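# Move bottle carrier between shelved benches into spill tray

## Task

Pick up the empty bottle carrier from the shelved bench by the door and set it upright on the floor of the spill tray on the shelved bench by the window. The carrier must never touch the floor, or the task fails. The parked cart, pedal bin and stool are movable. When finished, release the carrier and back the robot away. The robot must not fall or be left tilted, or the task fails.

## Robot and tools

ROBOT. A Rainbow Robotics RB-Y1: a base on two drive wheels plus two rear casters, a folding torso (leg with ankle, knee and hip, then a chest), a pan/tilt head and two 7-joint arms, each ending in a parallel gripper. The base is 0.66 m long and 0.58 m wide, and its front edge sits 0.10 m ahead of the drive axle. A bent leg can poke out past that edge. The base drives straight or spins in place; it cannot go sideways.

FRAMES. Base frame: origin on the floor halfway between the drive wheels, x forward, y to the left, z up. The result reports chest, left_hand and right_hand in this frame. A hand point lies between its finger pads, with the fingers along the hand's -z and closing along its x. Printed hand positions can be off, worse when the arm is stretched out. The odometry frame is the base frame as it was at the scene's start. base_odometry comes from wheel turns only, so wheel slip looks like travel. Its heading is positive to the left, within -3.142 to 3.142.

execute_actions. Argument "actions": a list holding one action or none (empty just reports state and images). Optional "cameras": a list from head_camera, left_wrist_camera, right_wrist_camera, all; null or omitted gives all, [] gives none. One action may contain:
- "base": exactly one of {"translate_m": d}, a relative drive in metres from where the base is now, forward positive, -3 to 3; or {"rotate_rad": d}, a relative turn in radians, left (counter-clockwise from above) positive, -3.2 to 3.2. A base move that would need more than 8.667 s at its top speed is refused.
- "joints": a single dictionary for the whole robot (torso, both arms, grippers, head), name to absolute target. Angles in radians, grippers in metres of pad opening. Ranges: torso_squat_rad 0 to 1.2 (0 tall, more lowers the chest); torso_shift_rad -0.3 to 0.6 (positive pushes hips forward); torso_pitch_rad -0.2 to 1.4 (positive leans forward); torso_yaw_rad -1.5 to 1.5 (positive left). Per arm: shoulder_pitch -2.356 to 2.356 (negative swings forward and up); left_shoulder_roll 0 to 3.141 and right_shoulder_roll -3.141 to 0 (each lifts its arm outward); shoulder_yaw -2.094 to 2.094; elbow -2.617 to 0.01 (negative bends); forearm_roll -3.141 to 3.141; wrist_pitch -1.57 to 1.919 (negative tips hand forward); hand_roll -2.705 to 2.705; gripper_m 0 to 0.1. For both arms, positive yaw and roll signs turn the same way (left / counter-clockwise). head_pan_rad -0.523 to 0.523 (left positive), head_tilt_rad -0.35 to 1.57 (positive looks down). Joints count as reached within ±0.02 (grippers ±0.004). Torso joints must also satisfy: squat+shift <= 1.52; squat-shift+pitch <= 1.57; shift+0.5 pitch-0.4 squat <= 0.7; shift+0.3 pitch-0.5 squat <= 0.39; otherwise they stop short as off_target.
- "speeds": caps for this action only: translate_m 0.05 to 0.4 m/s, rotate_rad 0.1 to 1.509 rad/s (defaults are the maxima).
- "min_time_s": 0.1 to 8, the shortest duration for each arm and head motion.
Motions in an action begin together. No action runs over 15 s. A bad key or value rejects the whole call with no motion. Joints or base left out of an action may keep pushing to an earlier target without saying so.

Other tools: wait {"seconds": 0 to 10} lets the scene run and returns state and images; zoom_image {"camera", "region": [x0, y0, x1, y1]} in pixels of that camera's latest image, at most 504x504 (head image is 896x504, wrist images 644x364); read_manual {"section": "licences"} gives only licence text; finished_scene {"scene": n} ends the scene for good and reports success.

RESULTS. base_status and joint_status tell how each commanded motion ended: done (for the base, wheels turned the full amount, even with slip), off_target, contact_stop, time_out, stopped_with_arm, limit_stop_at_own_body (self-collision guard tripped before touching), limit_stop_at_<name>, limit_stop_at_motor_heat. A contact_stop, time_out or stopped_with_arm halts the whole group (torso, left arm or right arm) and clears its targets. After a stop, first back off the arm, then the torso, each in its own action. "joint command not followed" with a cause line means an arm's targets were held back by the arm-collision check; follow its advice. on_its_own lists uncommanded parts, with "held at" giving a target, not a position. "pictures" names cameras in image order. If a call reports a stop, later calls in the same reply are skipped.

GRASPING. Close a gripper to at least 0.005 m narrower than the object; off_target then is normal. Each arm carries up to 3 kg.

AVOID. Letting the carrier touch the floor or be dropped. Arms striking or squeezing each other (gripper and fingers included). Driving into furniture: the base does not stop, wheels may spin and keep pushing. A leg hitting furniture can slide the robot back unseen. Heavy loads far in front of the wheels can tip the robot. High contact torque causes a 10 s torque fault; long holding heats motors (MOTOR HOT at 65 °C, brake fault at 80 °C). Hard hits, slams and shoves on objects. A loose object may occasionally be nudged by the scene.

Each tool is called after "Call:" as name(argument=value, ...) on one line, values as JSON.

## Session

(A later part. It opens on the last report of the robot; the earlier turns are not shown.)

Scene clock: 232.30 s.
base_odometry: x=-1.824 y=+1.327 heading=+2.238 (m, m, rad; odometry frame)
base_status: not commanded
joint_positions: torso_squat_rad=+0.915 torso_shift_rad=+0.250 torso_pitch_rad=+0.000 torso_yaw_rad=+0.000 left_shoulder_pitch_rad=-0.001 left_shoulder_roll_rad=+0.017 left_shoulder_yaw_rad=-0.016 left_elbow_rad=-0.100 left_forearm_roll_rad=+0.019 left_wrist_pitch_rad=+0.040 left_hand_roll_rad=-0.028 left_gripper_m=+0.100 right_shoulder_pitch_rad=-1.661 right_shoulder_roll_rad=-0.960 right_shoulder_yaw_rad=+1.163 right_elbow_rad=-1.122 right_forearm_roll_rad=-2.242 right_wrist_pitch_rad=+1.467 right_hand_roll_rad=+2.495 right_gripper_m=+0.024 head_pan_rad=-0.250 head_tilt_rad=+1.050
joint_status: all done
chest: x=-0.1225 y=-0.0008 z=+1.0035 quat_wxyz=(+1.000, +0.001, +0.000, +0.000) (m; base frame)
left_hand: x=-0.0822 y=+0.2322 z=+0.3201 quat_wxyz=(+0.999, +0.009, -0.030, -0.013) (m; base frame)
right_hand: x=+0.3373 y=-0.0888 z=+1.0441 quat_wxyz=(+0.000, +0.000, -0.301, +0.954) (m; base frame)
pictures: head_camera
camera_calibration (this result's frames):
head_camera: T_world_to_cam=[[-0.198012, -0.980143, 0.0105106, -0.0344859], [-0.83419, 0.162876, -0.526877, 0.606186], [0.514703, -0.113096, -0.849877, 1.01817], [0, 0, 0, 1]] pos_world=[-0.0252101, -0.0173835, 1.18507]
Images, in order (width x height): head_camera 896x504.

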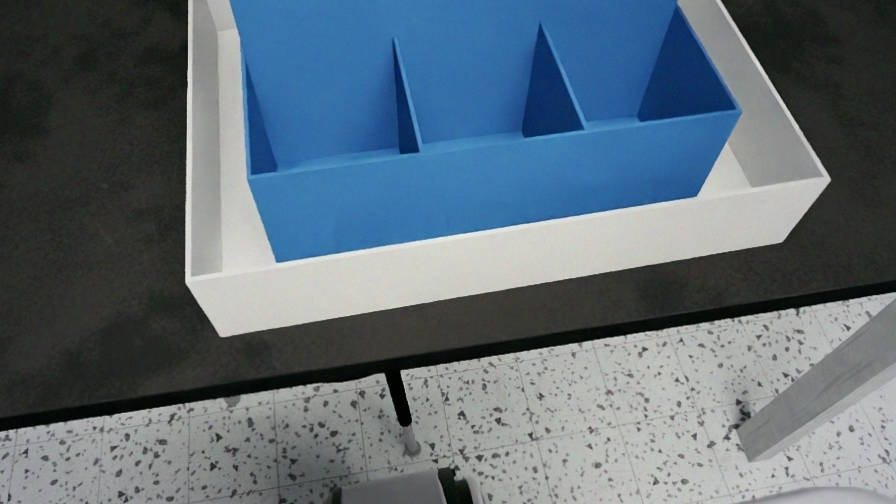

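Call:
execute_actions(actions=[{"joints":{"torso_squat_rad":0.935}}])

Scene clock: 250.53 s.
base_odometry: x=-1.824 y=+1.327 heading=+2.238 (m, m, rad; odometry frame)
base_status: not commanded
joint_positions: torso_squat_rad=+0.935 torso_shift_rad=+0.250 torso_pitch_rad=-0.001 torso_yaw_rad=+0.000 left_shoulder_pitch_rad=-0.001 left_shoulder_roll_rad=+0.017 left_shoulder_yaw_rad=-0.016 left_elbow_rad=-0.100 left_forearm_roll_rad=+0.019 left_wrist_pitch_rad=+0.040 left_hand_roll_rad=-0.028 left_gripper_m=+0.100 right_shoulder_pitch_rad=-1.665 right_shoulder_roll_rad=-0.962 right_shoulder_yaw_rad=+1.160 right_elbow_rad=-1.121 right_forearm_roll_rad=-2.243 right_wrist_pitch_rad=+1.466 right_hand_roll_rad=+2.495 right_gripper_m=+0.024 head_pan_rad=-0.250 head_tilt_rad=+1.050
joint_status: all done
chest: x=-0.1258 y=-0.0008 z=+0.9927 quat_wxyz=(+1.000, +0.001, -0.001, +0.000) (m; base frame)
left_hand: x=-0.0848 y=+0.2322 z=+0.3093 quat_wxyz=(+0.999, +0.009, -0.031, -0.013) (m; base frame)
right_hand: x=+0.3344 y=-0.0884 z=+1.0371 quat_wxyz=(-0.001, -0.003, -0.303, +0.953) (m; base frame)
pictures: head_camera, left_wrist_camera, right_wrist_camera
camera_calibration (this result's frames):
head_camera: T_world_to_cam=[[-0.198028, -0.980142, 0.010364, -0.0348429], [-0.83364, 0.162848, -0.527755, 0.598701], [0.515587, -0.11315, -0.849333, 1.01022], [0, 0, 0, 1]] pos_world=[-0.0286549, -0.0173419, 1.17434]
left_wrist_camera: T_world_to_cam=[[0.993475, -0.0471921, 0.103827, 0.0604521], [-0.100881, -0.788275, 0.606998, 0.0230584], [0.0531986, -0.613511, -0.787892, 0.471245], [0, 0, 0, 1]] pos_world=[-0.0828011, 0.310143, 0.351017]
right_wrist_camera: T_world_to_cam=[[0.999192, 0.00897748, 0.0391866, -0.372849], [0.00690464, -0.998586, 0.052715, -0.107524], [0.0396044, -0.0524018, -0.99784, 1.10304], [0, 0, 0, 1]] pos_world=[0.329605, -0.0462232, 1.12094]
Images, in order (width x height): head_camera 896x504, left_wrist_camera 644x364, right_wrist_camera 644x364.

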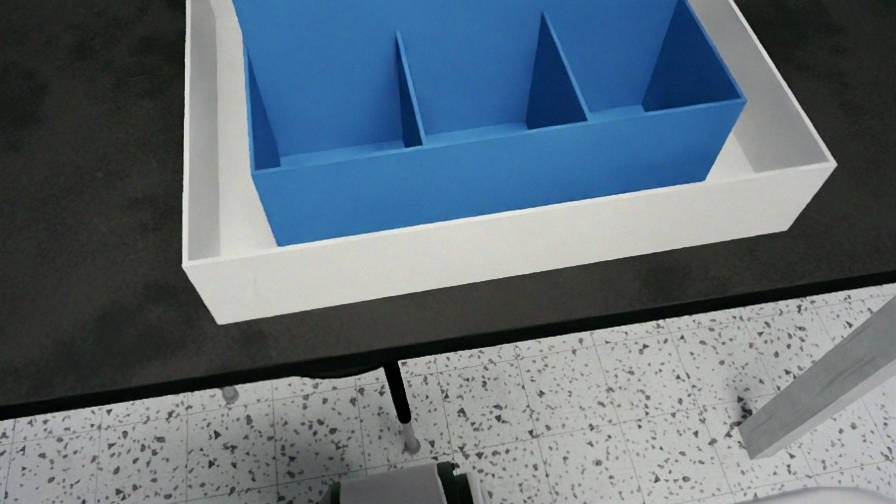

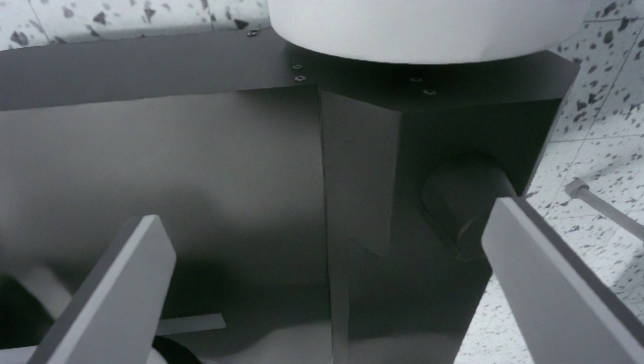

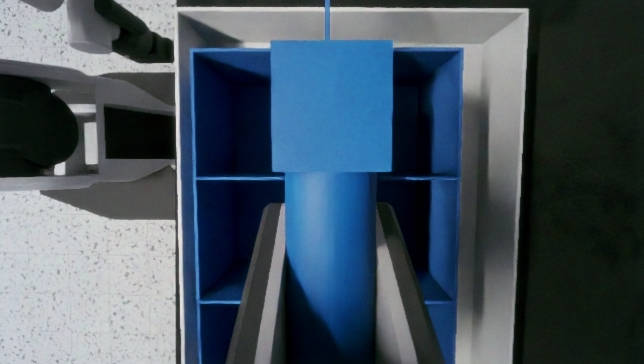

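Call:
execute_actions(actions=[{"joints":{"right_gripper_m":0.08}}], cameras=[])

Call:
execute_actions(actions=[{"joints":{"torso_squat_rad":0.6}}], cameras=["right_wrist_camera"])

Call:
execute_actions(actions=[{"base":{"translate_m":-0.5},"joints":{"head_pan_rad":0,"head_tilt_rad":0.6}}], cameras=["head_camera"])

Scene clock: 263.63 s.
base_odometry: x=-1.824 y=+1.327 heading=+2.238 (m, m, rad; odometry frame)
base_status: not commanded
joint_positions: torso_squat_rad=+0.935 torso_shift_rad=+0.250 torso_pitch_rad=-0.001 torso_yaw_rad=+0.000 left_shoulder_pitch_rad=-0.001 left_shoulder_roll_rad=+0.017 left_shoulder_yaw_rad=-0.016 left_elbow_rad=-0.100 left_forearm_roll_rad=+0.019 left_wrist_pitch_rad=+0.040 left_hand_roll_rad=-0.028 left_gripper_m=+0.100 right_shoulder_pitch_rad=-1.664 right_shoulder_roll_rad=-0.961 right_shoulder_yaw_rad=+1.161 right_elbow_rad=-1.122 right_forearm_roll_rad=-2.242 right_wrist_pitch_rad=+1.467 right_hand_roll_rad=+2.495 right_gripper_m=+0.080 head_pan_rad=-0.250 head_tilt_rad=+1.050
joint_status: all done
chest: x=-0.1255 y=-0.0008 z=+0.9927 quat_wxyz=(+1.000, +0.001, +0.000, +0.000) (m; base frame)
left_hand: x=-0.0849 y=+0.2322 z=+0.3092 quat_wxyz=(+0.999, +0.009, -0.031, -0.013) (m; base frame)
right_hand: x=+0.3344 y=-0.0885 z=+1.0357 quat_wxyz=(-0.001, -0.002, -0.302, +0.953) (m; base frame)
pictures: none
No camera images: the call's "cameras" was empty. Leave "cameras" out to get every camera's image.

Scene clock: 265.53 s.
base_odometry: x=-1.824 y=+1.327 heading=+2.238 (m, m, rad; odometry frame)
base_status: not commanded
joint_positions: torso_squat_rad=+0.600 torso_shift_rad=+0.250 torso_pitch_rad=+0.000 torso_yaw_rad=+0.000 left_shoulder_pitch_rad=-0.001 left_shoulder_roll_rad=+0.017 left_shoulder_yaw_rad=-0.016 left_elbow_rad=-0.100 left_forearm_roll_rad=+0.019 left_wrist_pitch_rad=+0.040 left_hand_roll_rad=-0.028 left_gripper_m=+0.100 right_shoulder_pitch_rad=-1.662 right_shoulder_roll_rad=-0.960 right_shoulder_yaw_rad=+1.163 right_elbow_rad=-1.122 right_forearm_roll_rad=-2.242 right_wrist_pitch_rad=+1.467 right_hand_roll_rad=+2.495 right_gripper_m=+0.080 head_pan_rad=-0.250 head_tilt_rad=+1.050
joint_status: all done
chest: x=-0.0851 y=-0.0009 z=+1.1497 quat_wxyz=(+1.000, +0.001, +0.000, +0.000) (m; base frame)
left_hand: x=-0.0449 y=+0.2321 z=+0.4662 quat_wxyz=(+0.999, +0.009, -0.030, -0.013) (m; base frame)
right_hand: x=+0.3748 y=-0.0889 z=+1.1908 quat_wxyz=(+0.000, +0.000, -0.301, +0.954) (m; base frame)
pictures: right_wrist_camera
camera_calibration (this result's frames):
right_wrist_camera: T_world_to_cam=[[0.999417, 0.0092911, 0.0328512, -0.411765], [0.00744532, -0.99841, 0.0558685, -0.120407], [0.0333181, -0.0555914, -0.997898, 1.25691], [0, 0, 0, 1]] pos_world=[0.370544, -0.0465166, 1.27452]
Images, in order (width x height): right_wrist_camera 644x364.

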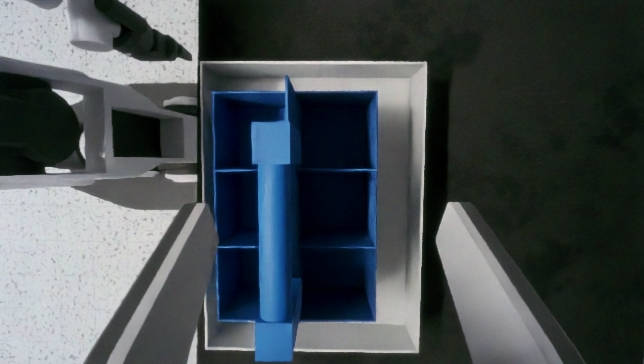

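Scene clock: 268.33 s.
base_odometry: x=-1.514 y=+0.934 heading=+2.239 (m, m, rad; odometry frame)
base_status: done
joint_positions: torso_squat_rad=+0.600 torso_shift_rad=+0.250 torso_pitch_rad=+0.000 torso_yaw_rad=+0.000 left_shoulder_pitch_rad=-0.001 left_shoulder_roll_rad=+0.017 left_shoulder_yaw_rad=-0.016 left_elbow_rad=-0.100 left_forearm_roll_rad=+0.019 left_wrist_pitch_rad=+0.040 left_hand_roll_rad=-0.028 left_gripper_m=+0.100 right_shoulder_pitch_rad=-1.661 right_shoulder_roll_rad=-0.960 right_shoulder_yaw_rad=+1.163 right_elbow_rad=-1.122 right_forearm_roll_rad=-2.242 right_wrist_pitch_rad=+1.467 right_hand_roll_rad=+2.495 right_gripper_m=+0.080 head_pan_rad=+0.000 head_tilt_rad=+0.600
joint_status: all done
chest: x=-0.0852 y=-0.0009 z=+1.1497 quat_wxyz=(+1.000, +0.001, +0.000, +0.000) (m; base frame)
left_hand: x=-0.0449 y=+0.2321 z=+0.4662 quat_wxyz=(+0.999, +0.009, -0.031, -0.013) (m; base frame)
right_hand: x=+0.3746 y=-0.0889 z=+1.1907 quat_wxyz=(+0.000, +0.000, -0.301, +0.954) (m; base frame)
pictures: head_camera
camera_calibration (this result's frames):
head_camera: T_world_to_cam=[[0.0403105, -0.998697, 0.0312791, -0.0417093], [-0.534727, -0.0480066, -0.84366, 1.16064], [0.844063, 0.0172826, -0.535966, 0.720477], [0, 0, 0, 1]] pos_world=[0.0141793, 0.00161171, 1.36664]
Images, in order (width x height): head_camera 896x504.

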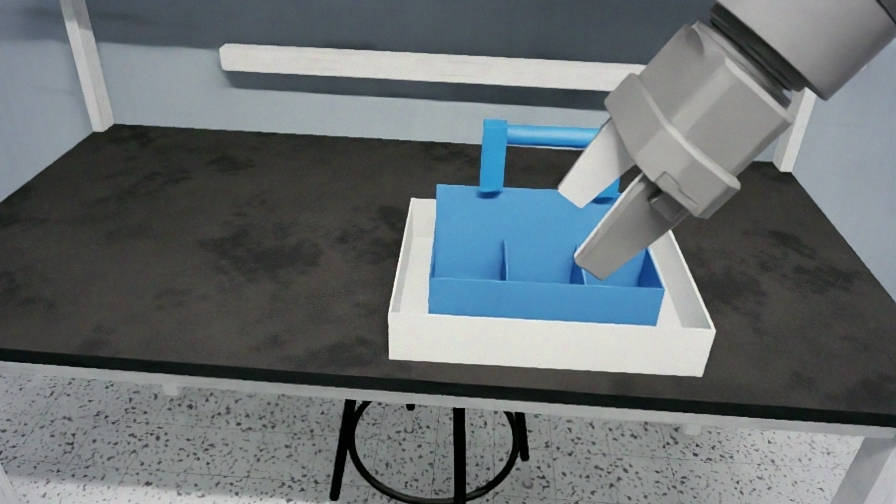

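Call:
finished_scene(scene=2)

The scene is finished: the task was done.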